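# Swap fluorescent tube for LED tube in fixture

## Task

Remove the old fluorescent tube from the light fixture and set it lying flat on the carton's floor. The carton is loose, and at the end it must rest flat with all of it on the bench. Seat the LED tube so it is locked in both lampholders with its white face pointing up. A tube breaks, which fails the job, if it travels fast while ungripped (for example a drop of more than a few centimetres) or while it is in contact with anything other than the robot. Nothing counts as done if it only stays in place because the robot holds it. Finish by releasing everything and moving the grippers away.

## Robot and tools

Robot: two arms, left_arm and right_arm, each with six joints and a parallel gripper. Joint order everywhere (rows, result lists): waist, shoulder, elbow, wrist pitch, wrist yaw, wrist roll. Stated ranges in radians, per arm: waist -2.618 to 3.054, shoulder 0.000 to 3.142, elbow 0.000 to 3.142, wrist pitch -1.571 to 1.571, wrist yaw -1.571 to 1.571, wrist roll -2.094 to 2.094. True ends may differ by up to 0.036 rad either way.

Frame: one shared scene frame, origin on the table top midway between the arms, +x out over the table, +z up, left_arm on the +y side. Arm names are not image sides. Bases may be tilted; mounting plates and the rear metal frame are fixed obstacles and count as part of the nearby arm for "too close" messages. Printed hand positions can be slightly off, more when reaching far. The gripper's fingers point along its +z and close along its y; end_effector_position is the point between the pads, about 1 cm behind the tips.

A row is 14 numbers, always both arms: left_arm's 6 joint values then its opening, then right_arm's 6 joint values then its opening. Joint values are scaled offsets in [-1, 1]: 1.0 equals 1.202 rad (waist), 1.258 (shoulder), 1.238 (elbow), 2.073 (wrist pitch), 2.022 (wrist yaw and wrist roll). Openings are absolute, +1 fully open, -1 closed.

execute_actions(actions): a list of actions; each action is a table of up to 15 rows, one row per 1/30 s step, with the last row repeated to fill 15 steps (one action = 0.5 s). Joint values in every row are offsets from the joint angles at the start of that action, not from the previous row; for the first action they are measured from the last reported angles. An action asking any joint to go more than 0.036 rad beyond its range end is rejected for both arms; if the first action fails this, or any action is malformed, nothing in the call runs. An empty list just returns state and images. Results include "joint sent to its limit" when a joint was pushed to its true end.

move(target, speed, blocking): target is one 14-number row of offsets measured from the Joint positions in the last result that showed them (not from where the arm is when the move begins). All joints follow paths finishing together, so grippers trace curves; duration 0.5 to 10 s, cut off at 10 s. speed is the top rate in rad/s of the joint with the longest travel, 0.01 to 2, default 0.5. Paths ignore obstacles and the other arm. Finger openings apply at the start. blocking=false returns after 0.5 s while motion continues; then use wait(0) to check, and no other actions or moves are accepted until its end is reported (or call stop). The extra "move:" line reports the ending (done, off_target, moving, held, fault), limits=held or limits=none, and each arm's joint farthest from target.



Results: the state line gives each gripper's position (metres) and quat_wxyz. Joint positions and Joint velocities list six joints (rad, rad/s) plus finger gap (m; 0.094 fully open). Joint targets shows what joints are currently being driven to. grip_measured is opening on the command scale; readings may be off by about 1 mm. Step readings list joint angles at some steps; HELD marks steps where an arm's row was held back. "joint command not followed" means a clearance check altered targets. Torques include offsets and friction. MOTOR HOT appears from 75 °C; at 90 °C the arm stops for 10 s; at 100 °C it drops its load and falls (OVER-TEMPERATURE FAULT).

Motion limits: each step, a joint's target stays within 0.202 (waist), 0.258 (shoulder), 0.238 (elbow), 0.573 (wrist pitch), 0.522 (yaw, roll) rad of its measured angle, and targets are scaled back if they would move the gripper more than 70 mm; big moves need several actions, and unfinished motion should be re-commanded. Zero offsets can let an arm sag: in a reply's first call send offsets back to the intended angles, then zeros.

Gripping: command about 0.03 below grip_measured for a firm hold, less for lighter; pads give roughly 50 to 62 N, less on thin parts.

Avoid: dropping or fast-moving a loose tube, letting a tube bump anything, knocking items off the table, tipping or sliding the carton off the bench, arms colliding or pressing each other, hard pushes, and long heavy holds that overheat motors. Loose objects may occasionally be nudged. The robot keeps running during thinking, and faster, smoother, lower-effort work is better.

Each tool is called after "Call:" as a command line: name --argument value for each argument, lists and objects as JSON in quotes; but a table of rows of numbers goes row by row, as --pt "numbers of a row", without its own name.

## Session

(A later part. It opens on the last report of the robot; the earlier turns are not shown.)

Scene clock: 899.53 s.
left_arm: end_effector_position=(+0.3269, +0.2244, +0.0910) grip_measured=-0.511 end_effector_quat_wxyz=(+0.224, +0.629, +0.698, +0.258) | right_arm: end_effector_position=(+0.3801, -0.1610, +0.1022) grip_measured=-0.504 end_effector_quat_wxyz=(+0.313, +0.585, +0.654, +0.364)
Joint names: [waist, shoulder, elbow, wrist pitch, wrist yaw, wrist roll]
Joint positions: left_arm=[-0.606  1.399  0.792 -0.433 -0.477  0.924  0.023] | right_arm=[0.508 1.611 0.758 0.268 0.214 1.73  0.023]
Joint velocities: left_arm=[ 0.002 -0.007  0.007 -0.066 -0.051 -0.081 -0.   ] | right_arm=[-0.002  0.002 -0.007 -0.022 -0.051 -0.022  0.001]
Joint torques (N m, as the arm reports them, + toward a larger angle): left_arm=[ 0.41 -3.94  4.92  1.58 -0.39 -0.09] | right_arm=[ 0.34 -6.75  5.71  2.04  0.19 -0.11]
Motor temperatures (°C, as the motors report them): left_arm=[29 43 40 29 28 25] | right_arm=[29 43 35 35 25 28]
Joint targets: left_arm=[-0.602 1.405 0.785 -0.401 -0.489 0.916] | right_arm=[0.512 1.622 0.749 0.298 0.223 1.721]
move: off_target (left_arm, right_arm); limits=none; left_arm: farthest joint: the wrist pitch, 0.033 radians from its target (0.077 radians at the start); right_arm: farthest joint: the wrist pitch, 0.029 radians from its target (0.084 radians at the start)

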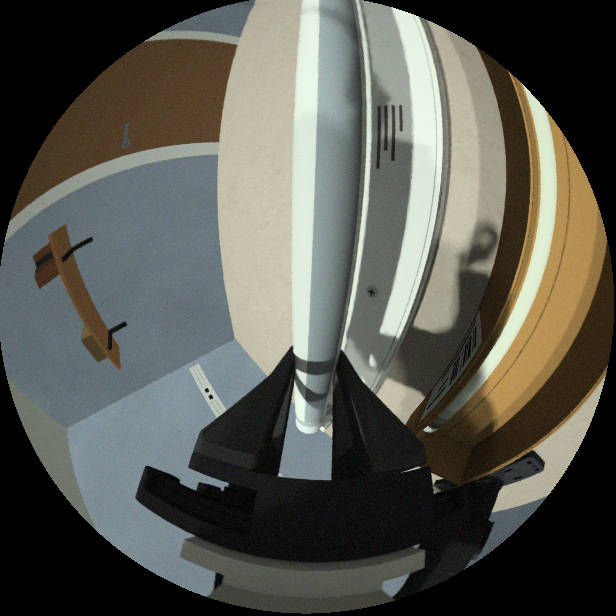

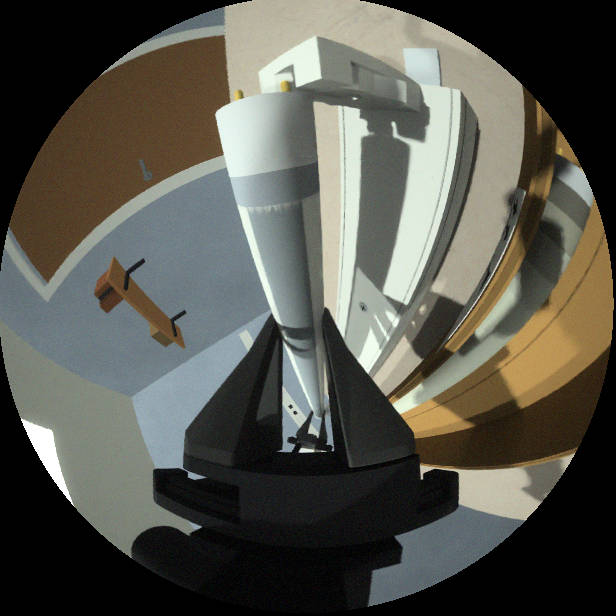

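Call:
move --target '[0.003,0.0111,-0.0218,0.030,-0.006,-0.002,-0.535,0.003,0.0238,-0.0218,0.0323,0.004,-0.002,-0.525]' --speed 0.05

Scene clock: 909.07 s.
left_arm: end_effector_position=(+0.3284, +0.2244, +0.0865) grip_measured=-0.511 end_effector_quat_wxyz=(+0.227, +0.628, +0.697, +0.261) | right_arm: end_effector_position=(+0.3801, -0.1613, +0.1006) grip_measured=-0.505 end_effector_quat_wxyz=(+0.316, +0.584, +0.650, +0.369)
Joint names: [waist, shoulder, elbow, wrist pitch, wrist yaw, wrist roll]
Joint positions: left_arm=[-0.606  1.408  0.774 -0.398 -0.483  0.927  0.023] | right_arm=[0.508 1.617 0.74  0.306 0.216 1.731 0.023]
Joint velocities: left_arm=[ 0.007 -0.007 -0.012  0.037  0.007  0.007 -0.   ] | right_arm=[ 0.002 -0.017 -0.002  0.022  0.007 -0.007 -0.001]
Joint torques (N m, as the arm reports them, + toward a larger angle): left_arm=[ 0.41 -4.07  4.8   1.52 -0.32 -0.09] | right_arm=[ 0.37 -5.64  5.6   2.05  0.13 -0.06]
Motor temperatures (°C, as the motors report them): left_arm=[29 42 40 29 28 25] | right_arm=[29 43 34 35 25 28]
Joint targets: left_arm=[-0.602 1.413 0.765 -0.371 -0.489 0.920] | right_arm=[0.512 1.641 0.731 0.335 0.222 1.726]
move: off_target (left_arm, right_arm); limits=none; left_arm: farthest joint: the wrist pitch, 0.027 radians from its target (0.062 radians at the start); right_arm: farthest joint: the wrist pitch, 0.029 radians from its target (0.066 radians at the start)

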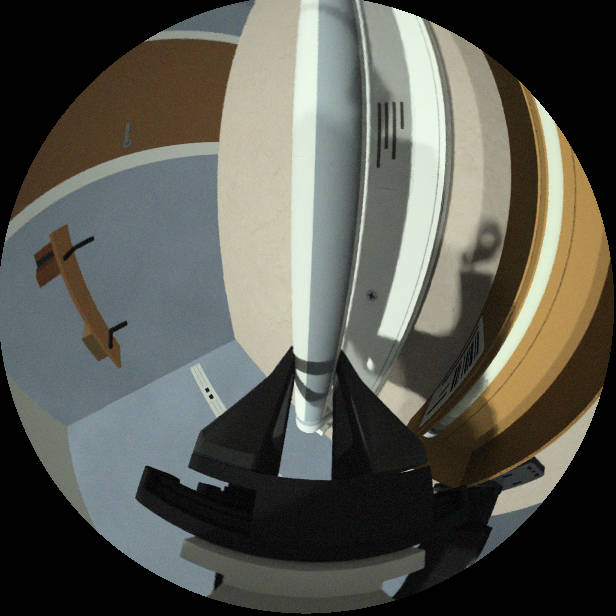

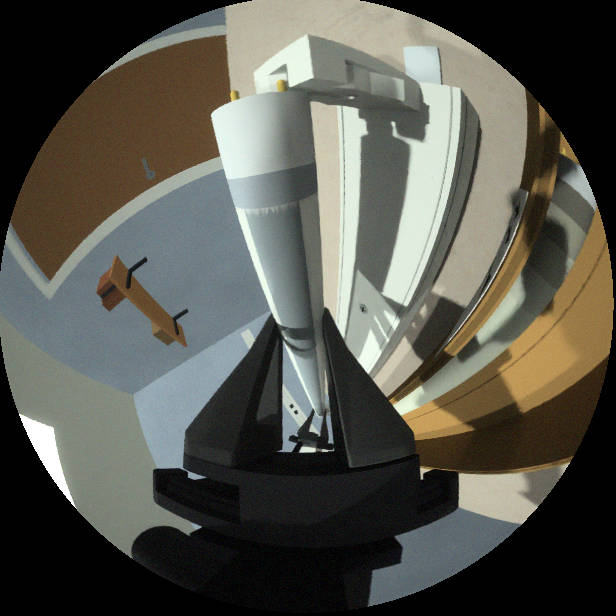

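Call:
zoom_image --camera "cam_right_wrist" --region '[220, 30, 440, 160]'

Call:
zoom_image --camera "cam_left_wrist" --region '[280, 380, 360, 460]'

Region (220, 30, 440, 160) of cam_right_wrist's 616x616 image, scaled by 2.291, with more detail than that image has; it fills the top 298 rows of this view, and the rest is white.

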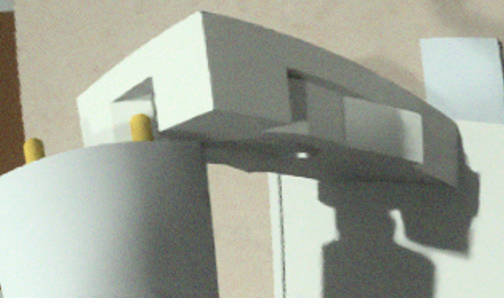

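Region (280, 380, 360, 460) of cam_left_wrist's 616x616 image, scaled by 6.300, with more detail than that image has.

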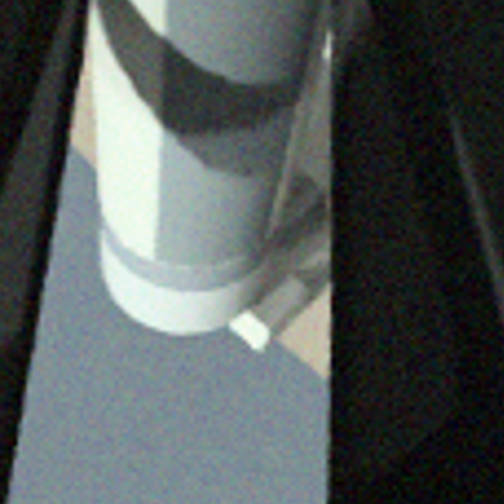

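Call:
move --target '[0.003,0,0,0.009,-0.003,0,-0.535,0.003,0.004,-0.019,0.009,0.003,0,-0.525]' --speed 0.03

Scene clock: 921.97 s.
left_arm: end_effector_position=(+0.3284, +0.2244, +0.0865) grip_measured=-0.511 end_effector_quat_wxyz=(+0.227, +0.628, +0.697, +0.261) | right_arm: end_effector_position=(+0.3795, -0.1615, +0.0998) grip_measured=-0.505 end_effector_quat_wxyz=(+0.317, +0.584, +0.649, +0.371)
Joint names: [waist, shoulder, elbow, wrist pitch, wrist yaw, wrist roll]
Joint positions: left_arm=[-0.606  1.408  0.774 -0.398 -0.483  0.929  0.023] | right_arm=[0.508 1.617 0.732 0.318 0.216 1.731 0.023]
Joint velocities: left_arm=[ 0.007 -0.007 -0.022 -0.037 -0.066  0.007  0.   ] | right_arm=[ 0.012 -0.017  0.002 -0.022  0.007 -0.066 -0.   ]
Joint torques (N m, as the arm reports them, + toward a larger angle): left_arm=[ 0.42 -4.48  5.5   1.42 -0.32 -0.02] | right_arm=[ 0.4  -7.37  5.11  1.77  0.15  0.  ]
Motor temperatures (°C, as the motors report them): left_arm=[29 42 40 30 28 25] | right_arm=[29 42 34 36 25 28]
Joint targets: left_arm=[-0.602 1.408 0.774 -0.379 -0.489 0.928] | right_arm=[0.512 1.622 0.717 0.325 0.222 1.731]
move: done; limits=none; left_arm: farthest joint: the wrist pitch, 0.019 radians from its target (0.018 radians at the start); right_arm: farthest joint: the elbow, 0.016 radians from its target (0.024 radians at the start)

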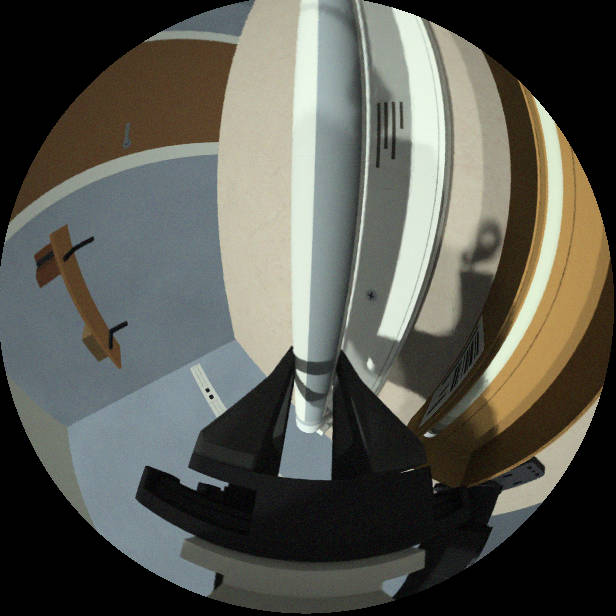

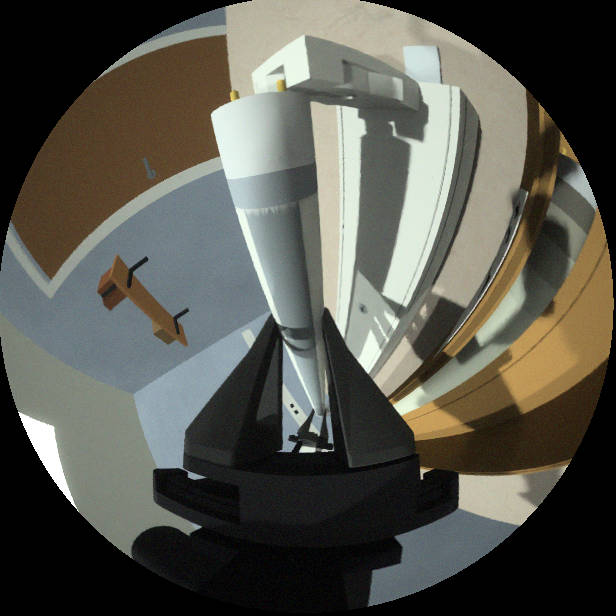

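Call:
move --target '[0.003,0,0,0.009,-0.003,0,-0.535,0.003,0.004,-0.008,-0.010,0.003,0,-0.525]' --speed 0.03

Scene clock: 927.47 s.
left_arm: end_effector_position=(+0.3284, +0.2244, +0.0865) grip_measured=-0.511 end_effector_quat_wxyz=(+0.227, +0.628, +0.697, +0.261) | right_arm: end_effector_position=(+0.3795, -0.1615, +0.0998) grip_measured=-0.505 end_effector_quat_wxyz=(+0.317, +0.584, +0.649, +0.371)
Joint names: [waist, shoulder, elbow, wrist pitch, wrist yaw, wrist roll]
Joint positions: left_arm=[-0.606  1.408  0.774 -0.398 -0.483  0.929  0.023] | right_arm=[0.508 1.617 0.732 0.318 0.216 1.731 0.023]
Joint velocities: left_arm=[ 0.007 -0.002  0.002  0.007  0.007 -0.007  0.   ] | right_arm=[-0.002  0.002 -0.012 -0.022 -0.081 -0.11   0.001]
Joint torques (N m, as the arm reports them, + toward a larger angle): left_arm=[ 0.42 -4.47  5.5   1.42 -0.32 -0.01] | right_arm=[ 0.41 -7.13  5.57  1.49  0.18 -0.01]
Motor temperatures (°C, as the motors report them): left_arm=[29 42 40 30 28 25] | right_arm=[29 42 34 36 25 28]
Joint targets: left_arm=[-0.602 1.408 0.774 -0.379 -0.489 0.929] | right_arm=[0.512 1.622 0.723 0.298 0.222 1.731]
move: off_target (right_arm); limits=none; left_arm: farthest joint: the wrist pitch, 0.019 radians from its target (0.019 radians at the start); right_arm: farthest joint: the wrist pitch, 0.021 radians from its target (0.021 radians at the start)

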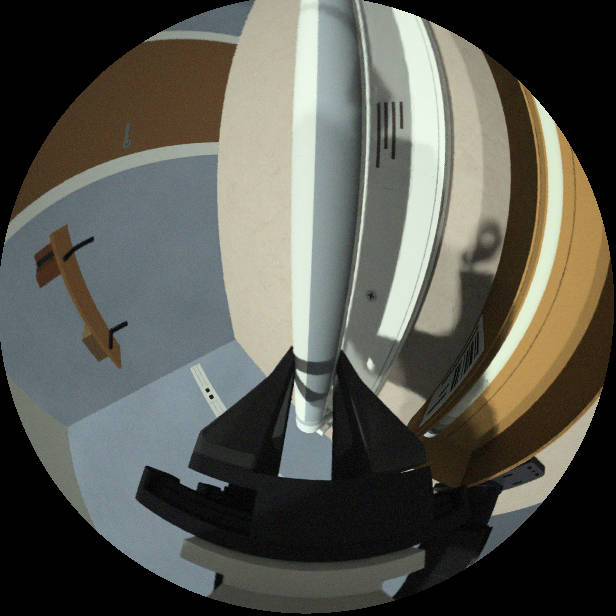

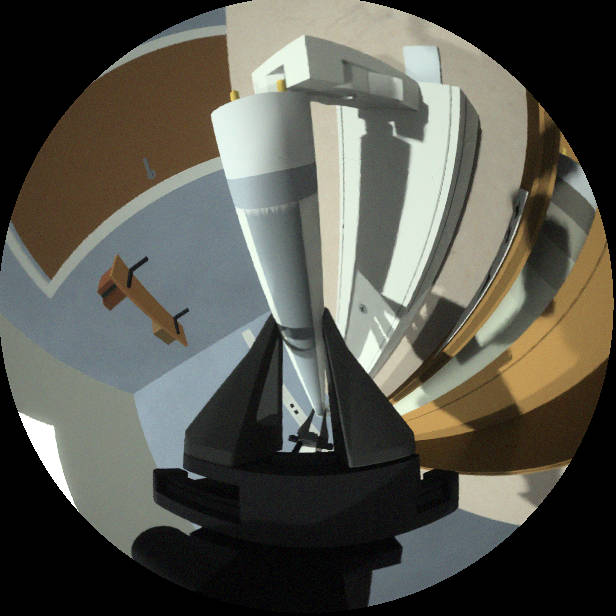

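Call:
move --target '[0.003,0,0,0.009,-0.003,0,-0.535,0,-0.008,0.008,0.003,0,0,0.1]' --speed 0.05

Scene clock: 960.43 s.
left_arm: end_effector_position=(+0.3278, +0.2247, +0.0860) grip_measured=-0.511 end_effector_quat_wxyz=(+0.225, +0.631, +0.695, +0.261) | right_arm: end_effector_position=(+0.3795, -0.1615, +0.0997) grip_measured=+0.097 end_effector_quat_wxyz=(+0.317, +0.584, +0.649, +0.371)
Joint names: [waist, shoulder, elbow, wrist pitch, wrist yaw, wrist roll]
Joint positions: left_arm=[-0.606  1.408  0.774 -0.401 -0.482  0.933  0.023] | right_arm=[0.508 1.617 0.732 0.318 0.216 1.731 0.052]
Joint velocities: left_arm=[-0.007  0.002  0.012  0.051  0.037 -0.066 -0.001] | right_arm=[-0.007  0.002 -0.012  0.007 -0.037 -0.007 -0.   ]
Joint torques (N m, as the arm reports them, + toward a larger angle): left_arm=[ 0.41 -4.48  5.5   1.46 -0.33 -0.05] | right_arm=[ 0.08 -8.7   6.81  1.76  0.09  0.02]
Motor temperatures (°C, as the motors report them): left_arm=[29 41 40 30 28 25] | right_arm=[29 42 34 35 25 28]
Joint targets: left_arm=[-0.602 1.408 0.774 -0.379 -0.489 0.929] | right_arm=[0.508 1.607 0.742 0.325 0.216 1.731]
move: off_target (left_arm); limits=none; left_arm: farthest joint: the wrist pitch, 0.022 radians from its target (0.019 radians at the start); right_arm: farthest joint: the shoulder, 0.010 radians from its target (0.010 radians at the start)

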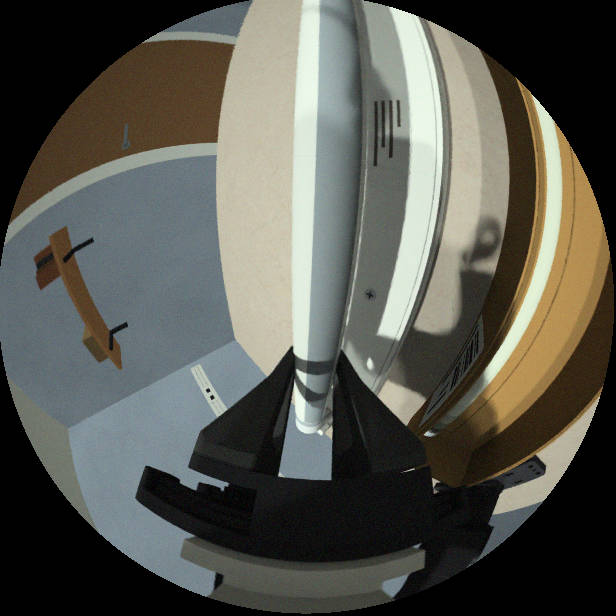

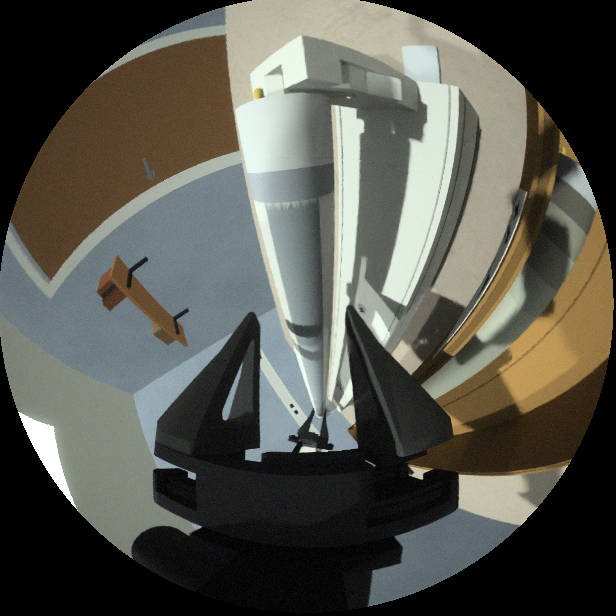

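Call:
move --target '[0.003,0,0,0.010,-0.003,-0.001,-0.535,-0.0433,0.0763,0.298,-0.2769,-0.041,0.0094,0.15]' --speed 0.4

Scene clock: 971.13 s.
left_arm: end_effector_position=(+0.3278, +0.2247, +0.0860) grip_measured=-0.511 end_effector_quat_wxyz=(+0.225, +0.631, +0.695, +0.262) | right_arm: end_effector_position=(+0.3850, -0.1634, +0.0944) grip_measured=+0.147 end_effector_quat_wxyz=(+0.225, +0.622, +0.702, +0.263)
Joint names: [waist, shoulder, elbow, wrist pitch, wrist yaw, wrist roll]
Joint positions: left_arm=[-0.606  1.408  0.774 -0.401 -0.482  0.935  0.023] | right_arm=[ 0.467  1.701  1.069 -0.242  0.133  1.745  0.054]
Joint velocities: left_arm=[ 0.012  0.002 -0.002  0.007 -0.037  0.022 -0.   ] | right_arm=[ 0.017 -0.022 -0.007 -0.007  0.007 -0.022 -0.   ]
Joint torques (N m, as the arm reports them, + toward a larger angle): left_arm=[ 0.43 -4.48  5.49  1.44 -0.32 -0.04] | right_arm=[-1.   -8.29  8.66  1.26  0.11  0.08]
Motor temperatures (°C, as the motors report them): left_arm=[29 41 40 30 28 25] | right_arm=[29 42 35 35 25 28]
Joint targets: left_arm=[-0.602 1.408 0.774 -0.381 -0.488 0.931] | right_arm=[0.456 1.712 1.101 -0.256 0.133 1.750]
move: off_target (left_arm, right_arm); limits=none; left_arm: farthest joint: the wrist pitch, 0.021 radians from its target (0.021 radians at the start); right_arm: farthest joint: the elbow, 0.032 radians from its target (0.368 radians at the start)

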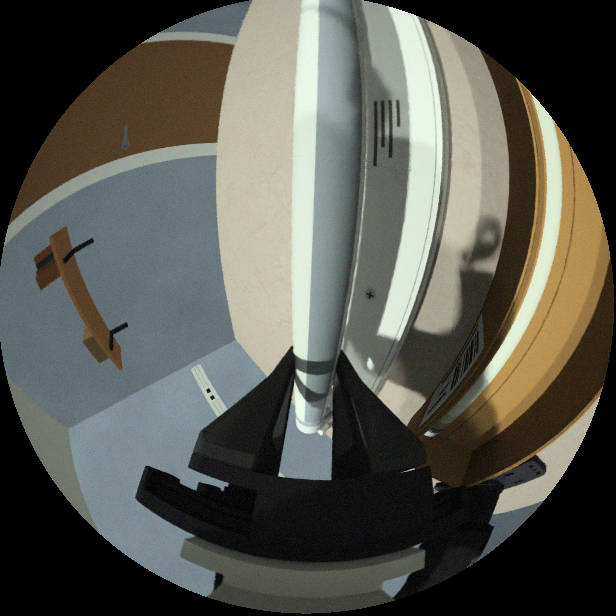

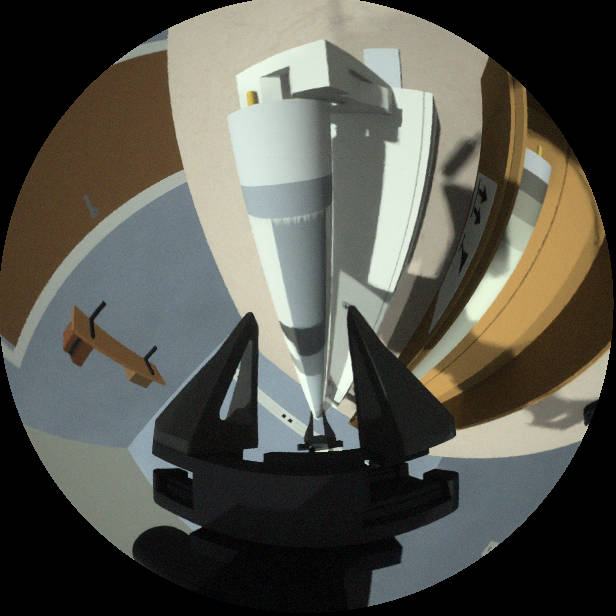

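Call:
move --target '[0.003,0,0,0.010,-0.003,-0.001,-0.535,-0.0352,0.1884,0.3914,-0.2836,-0.0351,0.005,0.35]' --speed 0.5

Scene clock: 976.07 s.
left_arm: end_effector_position=(+0.3278, +0.2247, +0.0860) grip_measured=-0.511 end_effector_quat_wxyz=(+0.225, +0.631, +0.695, +0.262) | right_arm: end_effector_position=(+0.3852, -0.1649, +0.0895) grip_measured=+0.347 end_effector_quat_wxyz=(+0.115, +0.652, +0.738, +0.133)
Joint names: [waist, shoulder, elbow, wrist pitch, wrist yaw, wrist roll]
Joint positions: left_arm=[-0.606  1.408  0.774 -0.401 -0.482  0.935  0.023] | right_arm=[ 0.435  1.931  1.519 -0.811  0.062  1.749  0.063]
Joint velocities: left_arm=[ 0.002 -0.017 -0.012 -0.022 -0.081 -0.022  0.001] | right_arm=[ 0.002  0.017 -0.012  0.022  0.007 -0.11   0.   ]
Joint torques (N m, as the arm reports them, + toward a larger angle): left_arm=[ 0.4  -4.46  5.49  1.44 -0.32 -0.03] | right_arm=[ -0.76 -10.69   8.69   0.71   0.08   0.07]
Motor temperatures (°C, as the motors report them): left_arm=[29 41 41 30 28 25] | right_arm=[29 42 35 35 25 28]
Joint targets: left_arm=[-0.602 1.408 0.774 -0.381 -0.488 0.933] | right_arm=[0.425 1.939 1.553 -0.830 0.062 1.755]
move: off_target (left_arm, right_arm); limits=none; left_arm: farthest joint: the wrist pitch, 0.021 radians from its target (0.021 radians at the start); right_arm: farthest joint: the elbow, 0.034 radians from its target (0.485 radians at the start)

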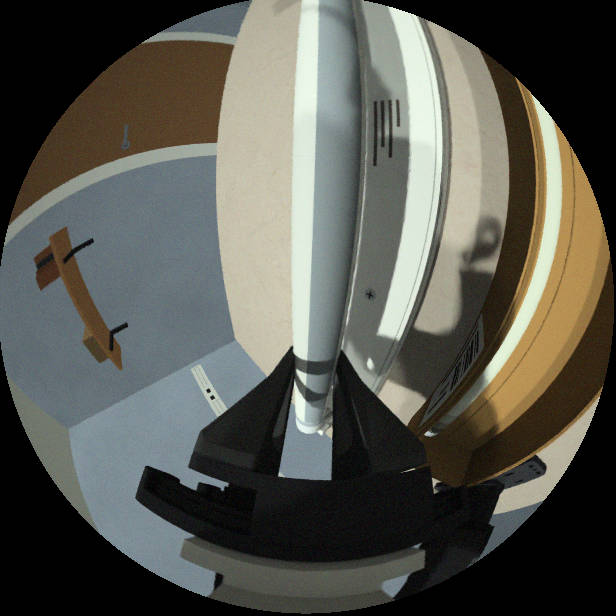

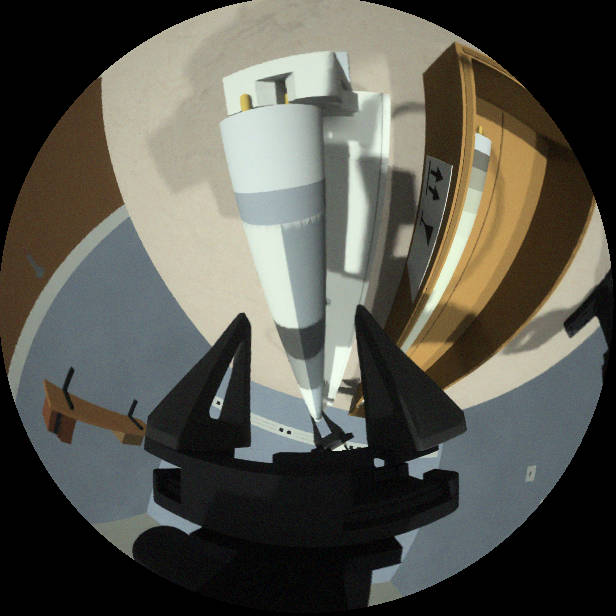

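Call:
move --target '[0.003,0,0,0.010,-0.003,-0.001,-0.535,-0.0295,0.2862,0.5153,-0.2947,-0.0321,0.0064,0.35]' --speed 0.5

Scene clock: 981.67 s.
left_arm: end_effector_position=(+0.3278, +0.2247, +0.0860) grip_measured=-0.511 end_effector_quat_wxyz=(+0.225, +0.632, +0.694, +0.262) | right_arm: end_effector_position=(+0.3856, -0.1646, +0.0888) grip_measured=+0.347 end_effector_quat_wxyz=(+0.001, +0.669, +0.743, +0.004)
Joint names: [waist, shoulder, elbow, wrist pitch, wrist yaw, wrist roll]
Joint positions: left_arm=[-0.606  1.408  0.774 -0.401 -0.482  0.936  0.023] | right_arm=[ 0.41   2.287  2.124 -1.4   -0.002  1.753  0.063]
Joint velocities: left_arm=[-0.017 -0.012  0.017 -0.051  0.051 -0.037 -0.001] | right_arm=[-0.002 -0.002  0.007 -0.022 -0.095  0.037  0.   ]
Joint torques (N m, as the arm reports them, + toward a larger angle): left_arm=[ 0.4  -4.49  5.48  1.44 -0.33 -0.03] | right_arm=[ -0.85 -13.71   8.18  -0.02   0.03   0.11]
Motor temperatures (°C, as the motors report them): left_arm=[29 41 41 30 28 25] | right_arm=[29 43 36 34 25 28]
Joint targets: left_arm=[-0.602 1.408 0.774 -0.381 -0.488 0.934] | right_arm=[0.400 2.290 2.158 -1.422 -0.003 1.762]
move: off_target (left_arm, right_arm); limits=none; left_arm: farthest joint: the wrist pitch, 0.021 radians from its target (0.021 radians at the start); right_arm: farthest joint: the elbow, 0.033 radians from its target (0.638 radians at the start)

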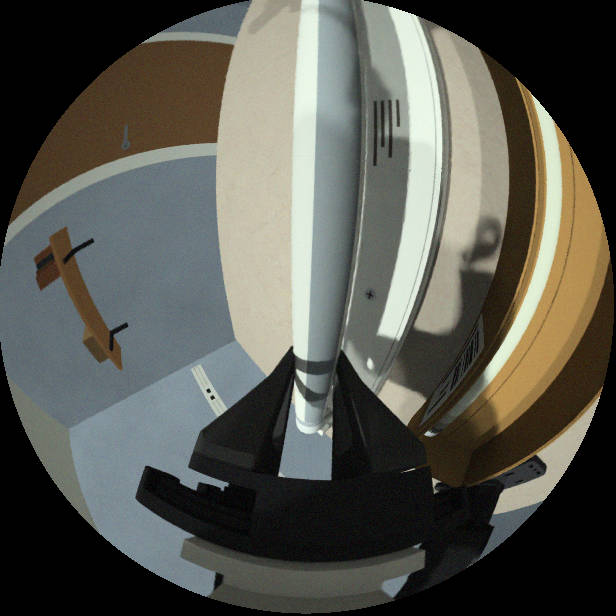

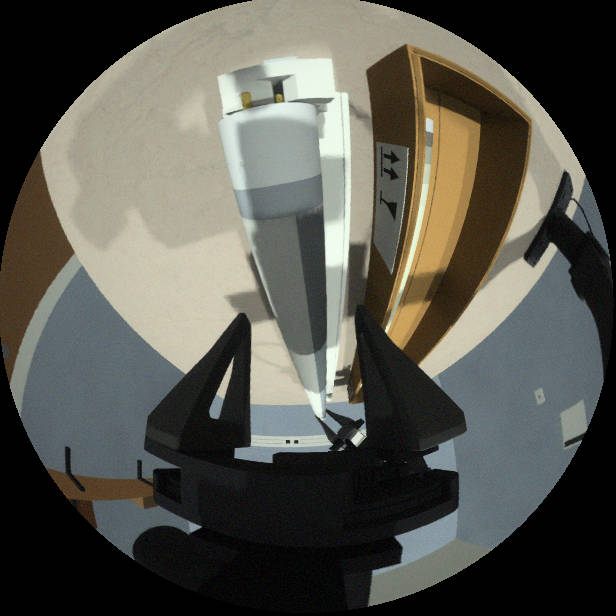

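Call:
zoom_image --camera "cam_right_wrist" --region '[200, 40, 400, 380]'

Region (200, 40, 400, 380) of cam_right_wrist's 616x616 image, scaled by 1.482, with more detail than that image has; it fills the left 296 columns of this view, and the rest is white.

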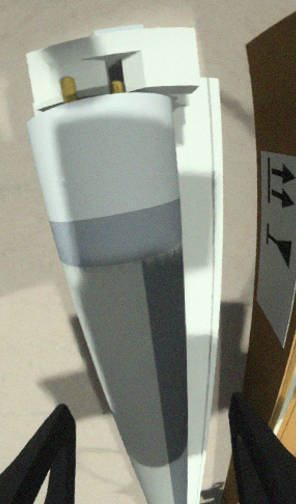

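Call:
move --target '[0.003,0,0,0.010,-0.003,-0.001,-0.535,0,-0.006,0.012,0,0,0,-0.525]' --speed 0.05

Scene clock: 986.83 s.
left_arm: end_effector_position=(+0.3277, +0.2247, +0.0859) grip_measured=-0.511 end_effector_quat_wxyz=(+0.224, +0.632, +0.694, +0.261) | right_arm: end_effector_position=(+0.3842, -0.1647, +0.0888) grip_measured=-0.501 end_effector_quat_wxyz=(-0.001, +0.669, +0.743, +0.002)
Joint names: [waist, shoulder, elbow, wrist pitch, wrist yaw, wrist roll]
Joint positions: left_arm=[-0.606  1.408  0.774 -0.402 -0.482  0.937  0.023] | right_arm=[ 0.41   2.287  2.124 -1.405 -0.004  1.752  0.023]
Joint velocities: left_arm=[-0.007 -0.022  0.002 -0.081 -0.051  0.022 -0.   ] | right_arm=[-0.017 -0.002  0.002  0.022 -0.037  0.022  0.001]
Joint torques (N m, as the arm reports them, + toward a larger angle): left_arm=[ 0.41 -4.48  5.49  1.44 -0.33 -0.03] | right_arm=[  0.03 -14.67   6.77   0.28   0.04  -0.05]
Motor temperatures (°C, as the motors report them): left_arm=[29 41 41 30 28 25] | right_arm=[29 44 36 34 25 28]
Joint targets: left_arm=[-0.602 1.408 0.774 -0.381 -0.488 0.934] | right_arm=[0.410 2.279 2.139 -1.400 -0.002 1.753]
move: off_target (left_arm); limits=none; left_arm: farthest joint: the wrist pitch, 0.022 radians from its target (0.021 radians at the start); right_arm: farthest joint: the elbow, 0.015 radians from its target (0.015 radians at the start)

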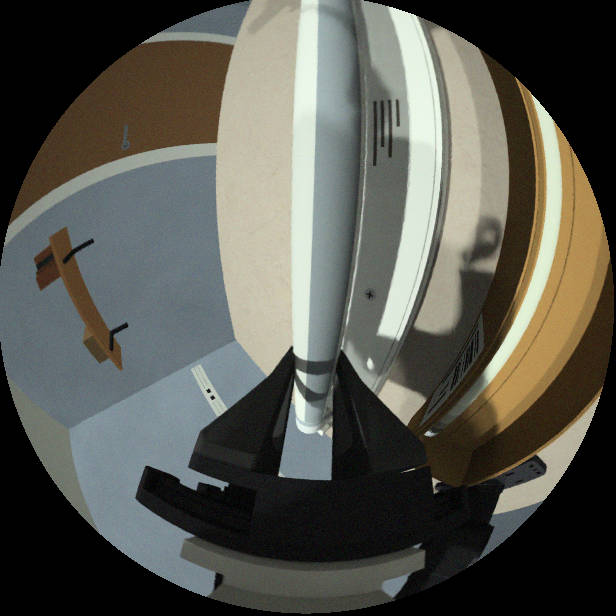

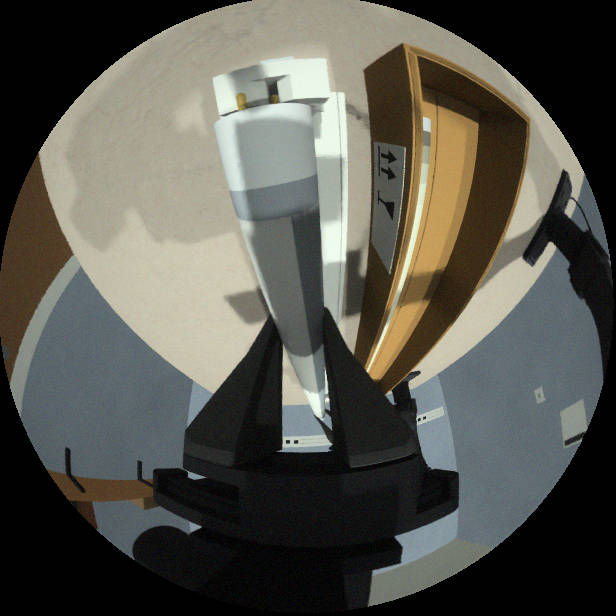

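Call:
move --target '[0,-0.008,0.008,0.002,0,0,0.25,0,-0.006,0.012,0.002,0,0,-0.525]' --speed 0.05

Scene clock: 989.90 s.
left_arm: end_effector_position=(+0.3277, +0.2247, +0.0859) grip_measured=+0.248 end_effector_quat_wxyz=(+0.224, +0.632, +0.694, +0.262) | right_arm: end_effector_position=(+0.3842, -0.1647, +0.0888) grip_measured=-0.501 end_effector_quat_wxyz=(-0.001, +0.669, +0.743, +0.002)
Joint names: [waist, shoulder, elbow, wrist pitch, wrist yaw, wrist roll]
Joint positions: left_arm=[-0.606  1.408  0.774 -0.402 -0.482  0.937  0.059] | right_arm=[ 0.41   2.287  2.124 -1.405 -0.004  1.752  0.023]
Joint velocities: left_arm=[-0.012 -0.017  0.012 -0.007 -0.051  0.007  0.   ] | right_arm=[ 0.007 -0.017 -0.002 -0.081  0.022  0.037 -0.001]
Joint torques (N m, as the arm reports them, + toward a larger angle): left_arm=[ 0.07 -5.33  6.29  1.23 -0.26 -0.01] | right_arm=[ -0.02 -14.7    6.96   0.3    0.07   0.01]
Motor temperatures (°C, as the motors report them): left_arm=[29 41 41 30 28 25] | right_arm=[29 44 36 34 25 28]
Joint targets: left_arm=[-0.606 1.398 0.784 -0.398 -0.482 0.937] | right_arm=[0.410 2.279 2.139 -1.401 -0.004 1.752]
move: done; limits=none; left_arm: farthest joint: the shoulder, 0.010 radians from its target (0.010 radians at the start); right_arm: farthest joint: the elbow, 0.015 radians from its target (0.015 radians at the start)

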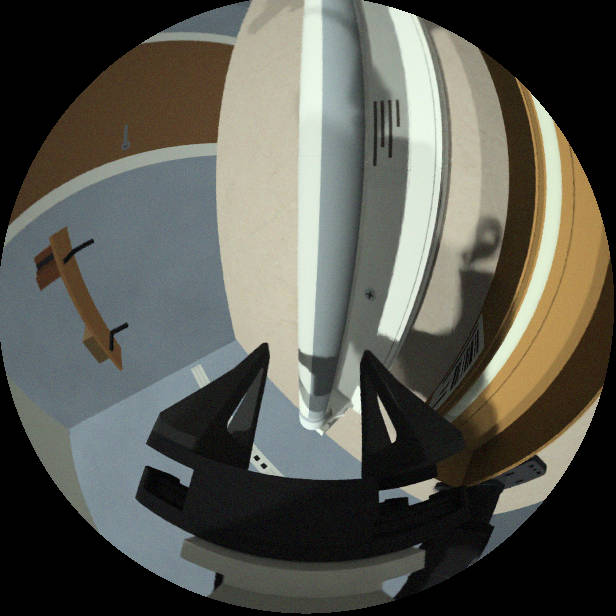

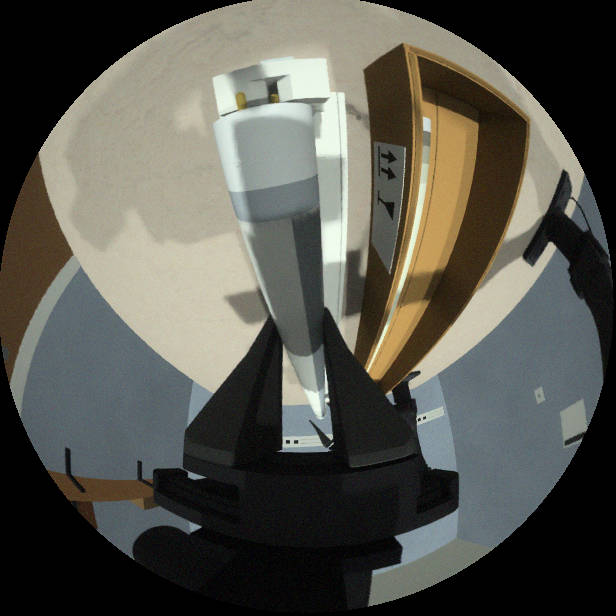

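Call:
move --target '[0.1431,0.1717,0.3086,-0.2127,0.1533,0.0252,0.35,0,-0.006,0.012,0.002,0,0,-0.525]' --speed 0.45

Scene clock: 1001.57 s.
left_arm: end_effector_position=(+0.3297, +0.2287, +0.0815) grip_measured=+0.347 end_effector_quat_wxyz=(+0.097, +0.662, +0.734, +0.116) | right_arm: end_effector_position=(+0.3842, -0.1647, +0.0888) grip_measured=-0.501 end_effector_quat_wxyz=(-0.001, +0.669, +0.743, +0.002)
Joint names: [waist, shoulder, elbow, wrist pitch, wrist yaw, wrist roll]
Joint positions: left_arm=[-0.441  1.615  1.124 -0.834 -0.182  0.98   0.063] | right_arm=[ 0.41   2.287  2.124 -1.405 -0.004  1.752  0.023]
Joint velocities: left_arm=[-0.017 -0.002  0.002 -0.007  0.051 -0.022 -0.   ] | right_arm=[ 0.002  0.002  0.002  0.007 -0.022 -0.007 -0.   ]
Joint torques (N m, as the arm reports them, + toward a larger angle): left_arm=[ 0.74 -5.39  7.86  0.6  -0.02  0.07] | right_arm=[  0.   -14.76   6.95   0.31   0.04  -0.02]
Motor temperatures (°C, as the motors report them): left_arm=[29 41 41 30 28 25] | right_arm=[29 46 35 33 25 28]
Joint targets: left_arm=[-0.434 1.624 1.156 -0.843 -0.171 0.988] | right_arm=[0.410 2.279 2.139 -1.401 -0.004 1.752]
move: off_target (left_arm); limits=none; left_arm: farthest joint: the elbow, 0.032 radians from its target (0.382 radians at the start); right_arm: farthest joint: the elbow, 0.015 radians from its target (0.015 radians at the start)

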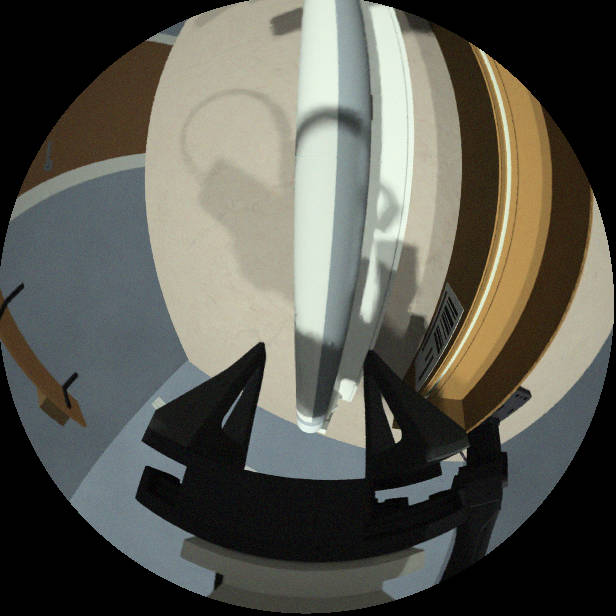

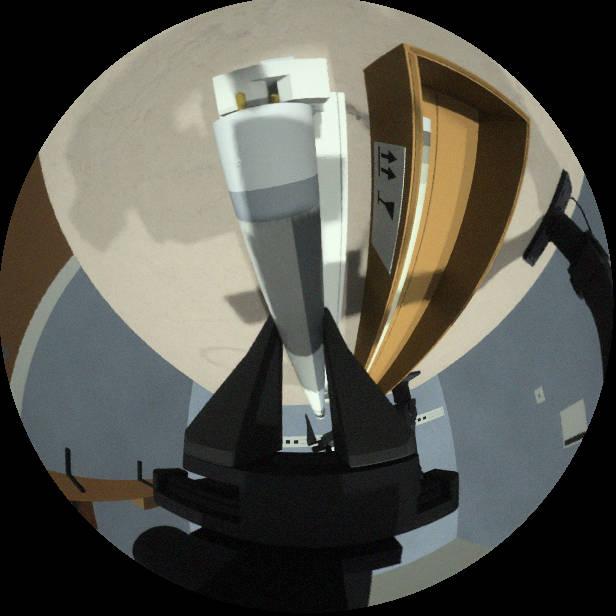

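Call:
move --target '[0.1065,0.256,0.3599,-0.2209,0.1236,0.0584,0.35,0,-0.006,0.012,0.002,0,0,-0.525]' --speed 0.45

Scene clock: 1007.57 s.
left_arm: end_effector_position=(+0.3281, +0.2285, +0.0797) grip_measured=+0.348 end_effector_quat_wxyz=(-0.041, +0.671, +0.739, -0.043) | right_arm: end_effector_position=(+0.3842, -0.1647, +0.0888) grip_measured=-0.501 end_effector_quat_wxyz=(-0.001, +0.669, +0.743, +0.002)
Joint names: [waist, shoulder, elbow, wrist pitch, wrist yaw, wrist roll]
Joint positions: left_arm=[-0.319  1.932  1.536 -1.282  0.053  1.089  0.063] | right_arm=[ 0.41   2.287  2.124 -1.405 -0.004  1.752  0.023]
Joint velocities: left_arm=[-0.017 -0.012  0.017  0.066  0.022  0.007 -0.001] | right_arm=[-0.017 -0.017  0.002 -0.007  0.051  0.007  0.   ]
Joint torques (N m, as the arm reports them, + toward a larger angle): left_arm=[ 0.69 -7.99  7.51 -0.13  0.16  0.1 ] | right_arm=[  0.05 -14.69   6.8    0.26   0.    -0.01]
Motor temperatures (°C, as the motors report them): left_arm=[29 41 42 30 28 25] | right_arm=[29 47 35 33 25 28]
Joint targets: left_arm=[-0.313 1.937 1.569 -1.293 0.068 1.099] | right_arm=[0.410 2.279 2.139 -1.401 -0.004 1.753]
move: off_target (left_arm); limits=none; left_arm: farthest joint: the elbow, 0.034 radians from its target (0.446 radians at the start); right_arm: farthest joint: the elbow, 0.015 radians from its target (0.015 radians at the start)

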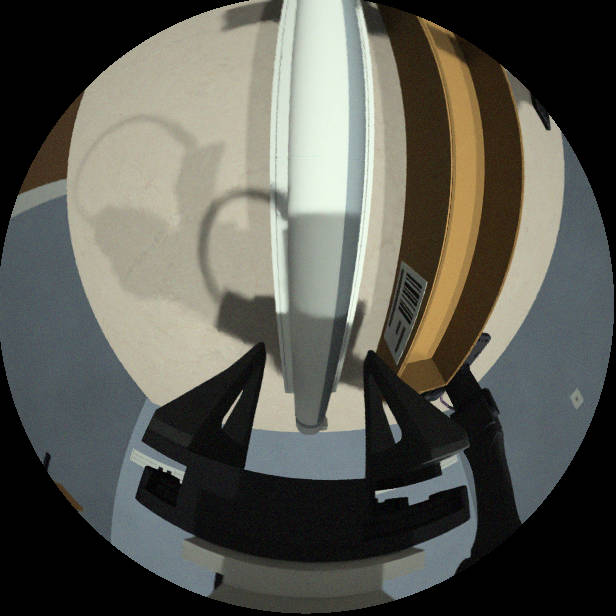

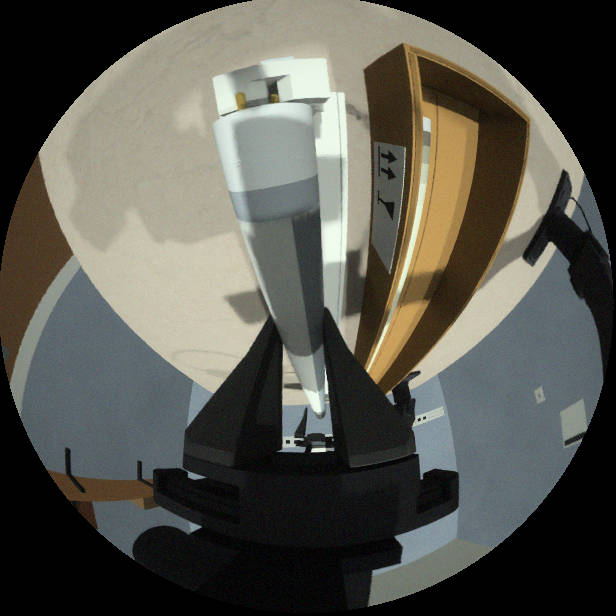

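Call:
move --target '[0,-0.008,0.012,0,0.002,0,-0.535,0,-0.006,0.012,0.002,0,0,-0.525]' --speed 0.05

Scene clock: 1010.57 s.
left_arm: end_effector_position=(+0.3283, +0.2284, +0.0796) grip_measured=-0.509 end_effector_quat_wxyz=(-0.041, +0.671, +0.739, -0.043) | right_arm: end_effector_position=(+0.3842, -0.1647, +0.0888) grip_measured=-0.501 end_effector_quat_wxyz=(-0.001, +0.669, +0.743, +0.002)
Joint names: [waist, shoulder, elbow, wrist pitch, wrist yaw, wrist roll]
Joint positions: left_arm=[-0.319  1.932  1.536 -1.281  0.053  1.088  0.023] | right_arm=[ 0.41   2.287  2.124 -1.405 -0.004  1.752  0.023]
Joint velocities: left_arm=[-0.002  0.012 -0.017  0.007 -0.007 -0.051  0.001] | right_arm=[ 0.002  0.002 -0.022  0.081  0.037 -0.037 -0.   ]
Joint torques (N m, as the arm reports them, + toward a larger angle): left_arm=[ 0.05 -9.27  6.06 -0.04  0.05  0.  ] | right_arm=[  0.1  -14.67   6.75   0.27   0.05  -0.02]
Motor temperatures (°C, as the motors report them): left_arm=[29 42 42 29 28 25] | right_arm=[29 47 35 33 25 28]
Joint targets: left_arm=[-0.319 1.922 1.551 -1.282 0.057 1.089] | right_arm=[0.410 2.279 2.139 -1.401 -0.004 1.752]
move: done; limits=none; left_arm: farthest joint: the elbow, 0.015 radians from its target (0.015 radians at the start); right_arm: farthest joint: the elbow, 0.015 radians from its target (0.015 radians at the start)

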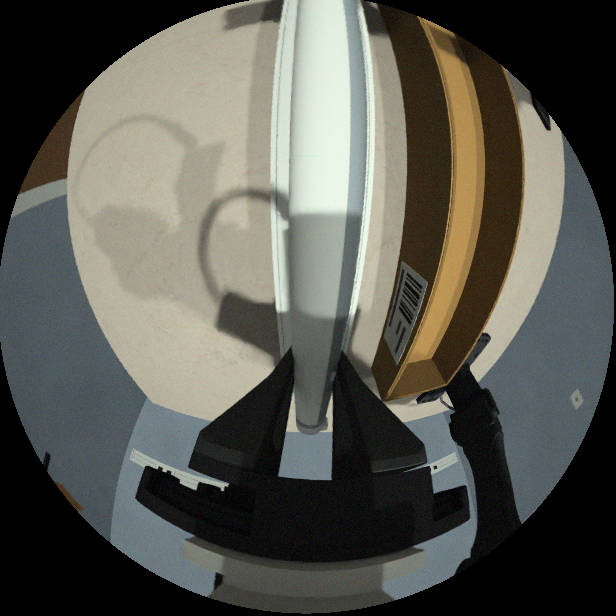

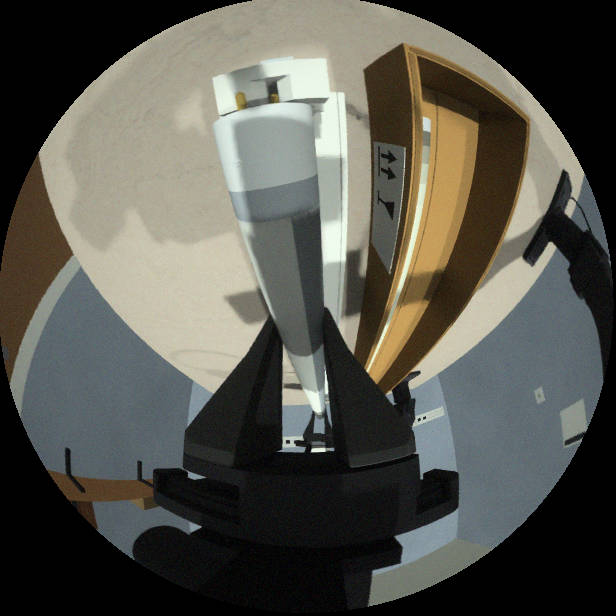

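Call:
move --target '[-0.0568,-0.1779,-0.2049,0.1265,-0.0584,-0.035,-0.535,0.026,-0.2366,-0.3477,0.195,0.0328,0.0119,-0.525]' --speed 0.22

Scene clock: 1049.03 s.
left_arm: end_effector_position=(+0.3273, +0.2284, +0.0803) grip_measured=-0.509 end_effector_quat_wxyz=(+0.037, +0.670, +0.740, +0.041) | right_arm: end_effector_position=(+0.3827, -0.1642, +0.0895) grip_measured=-0.501 end_effector_quat_wxyz=(+0.076, +0.664, +0.739, +0.085)
Joint names: [waist, shoulder, elbow, wrist pitch, wrist yaw, wrist roll]
Joint positions: left_arm=[-0.379  1.74   1.294 -1.03  -0.058  1.025  0.023] | right_arm=[ 0.431  2.034  1.701 -1.015  0.045  1.768  0.023]
Joint velocities: left_arm=[ 0.002  0.002  0.012 -0.081 -0.037  0.007  0.001] | right_arm=[-0.012 -0.012 -0.012 -0.081 -0.037 -0.007 -0.001]
Joint torques (N m, as the arm reports them, + toward a larger angle): left_arm=[-0.76 -9.76  4.22  0.53 -0.12 -0.1 ] | right_arm=[  0.9  -16.17   5.7    0.83   0.21   0.1 ]
Motor temperatures (°C, as the motors report them): left_arm=[29 45 41 28 27 25] | right_arm=[29 48 35 32 25 28]
Joint targets: left_arm=[-0.388 1.708 1.282 -1.019 -0.065 1.018] | right_arm=[0.441 1.990 1.693 -1.001 0.062 1.777]
move: off_target (left_arm, right_arm); limits=none; left_arm: farthest joint: the shoulder, 0.032 radians from its target (0.224 radians at the start); right_arm: farthest joint: the shoulder, 0.044 radians from its target (0.298 radians at the start)

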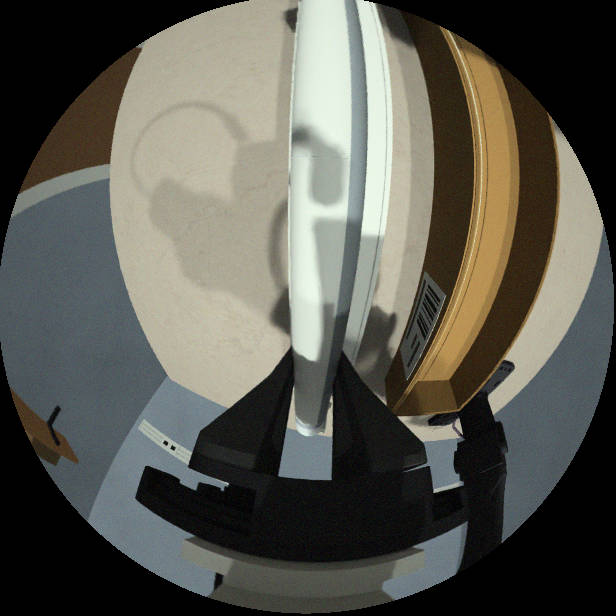

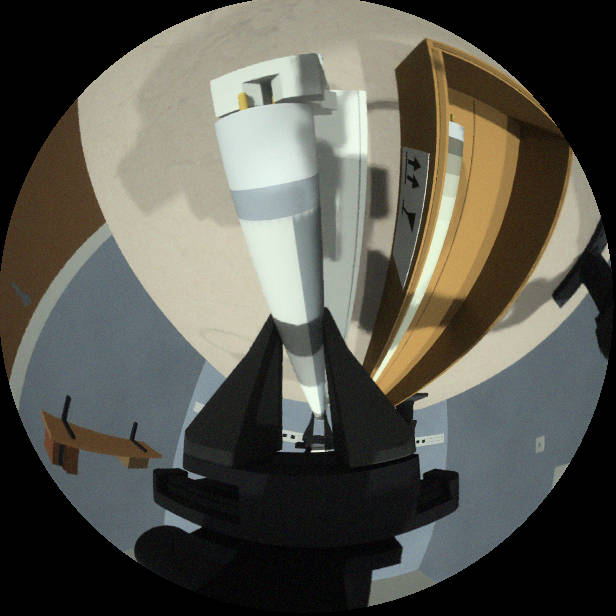

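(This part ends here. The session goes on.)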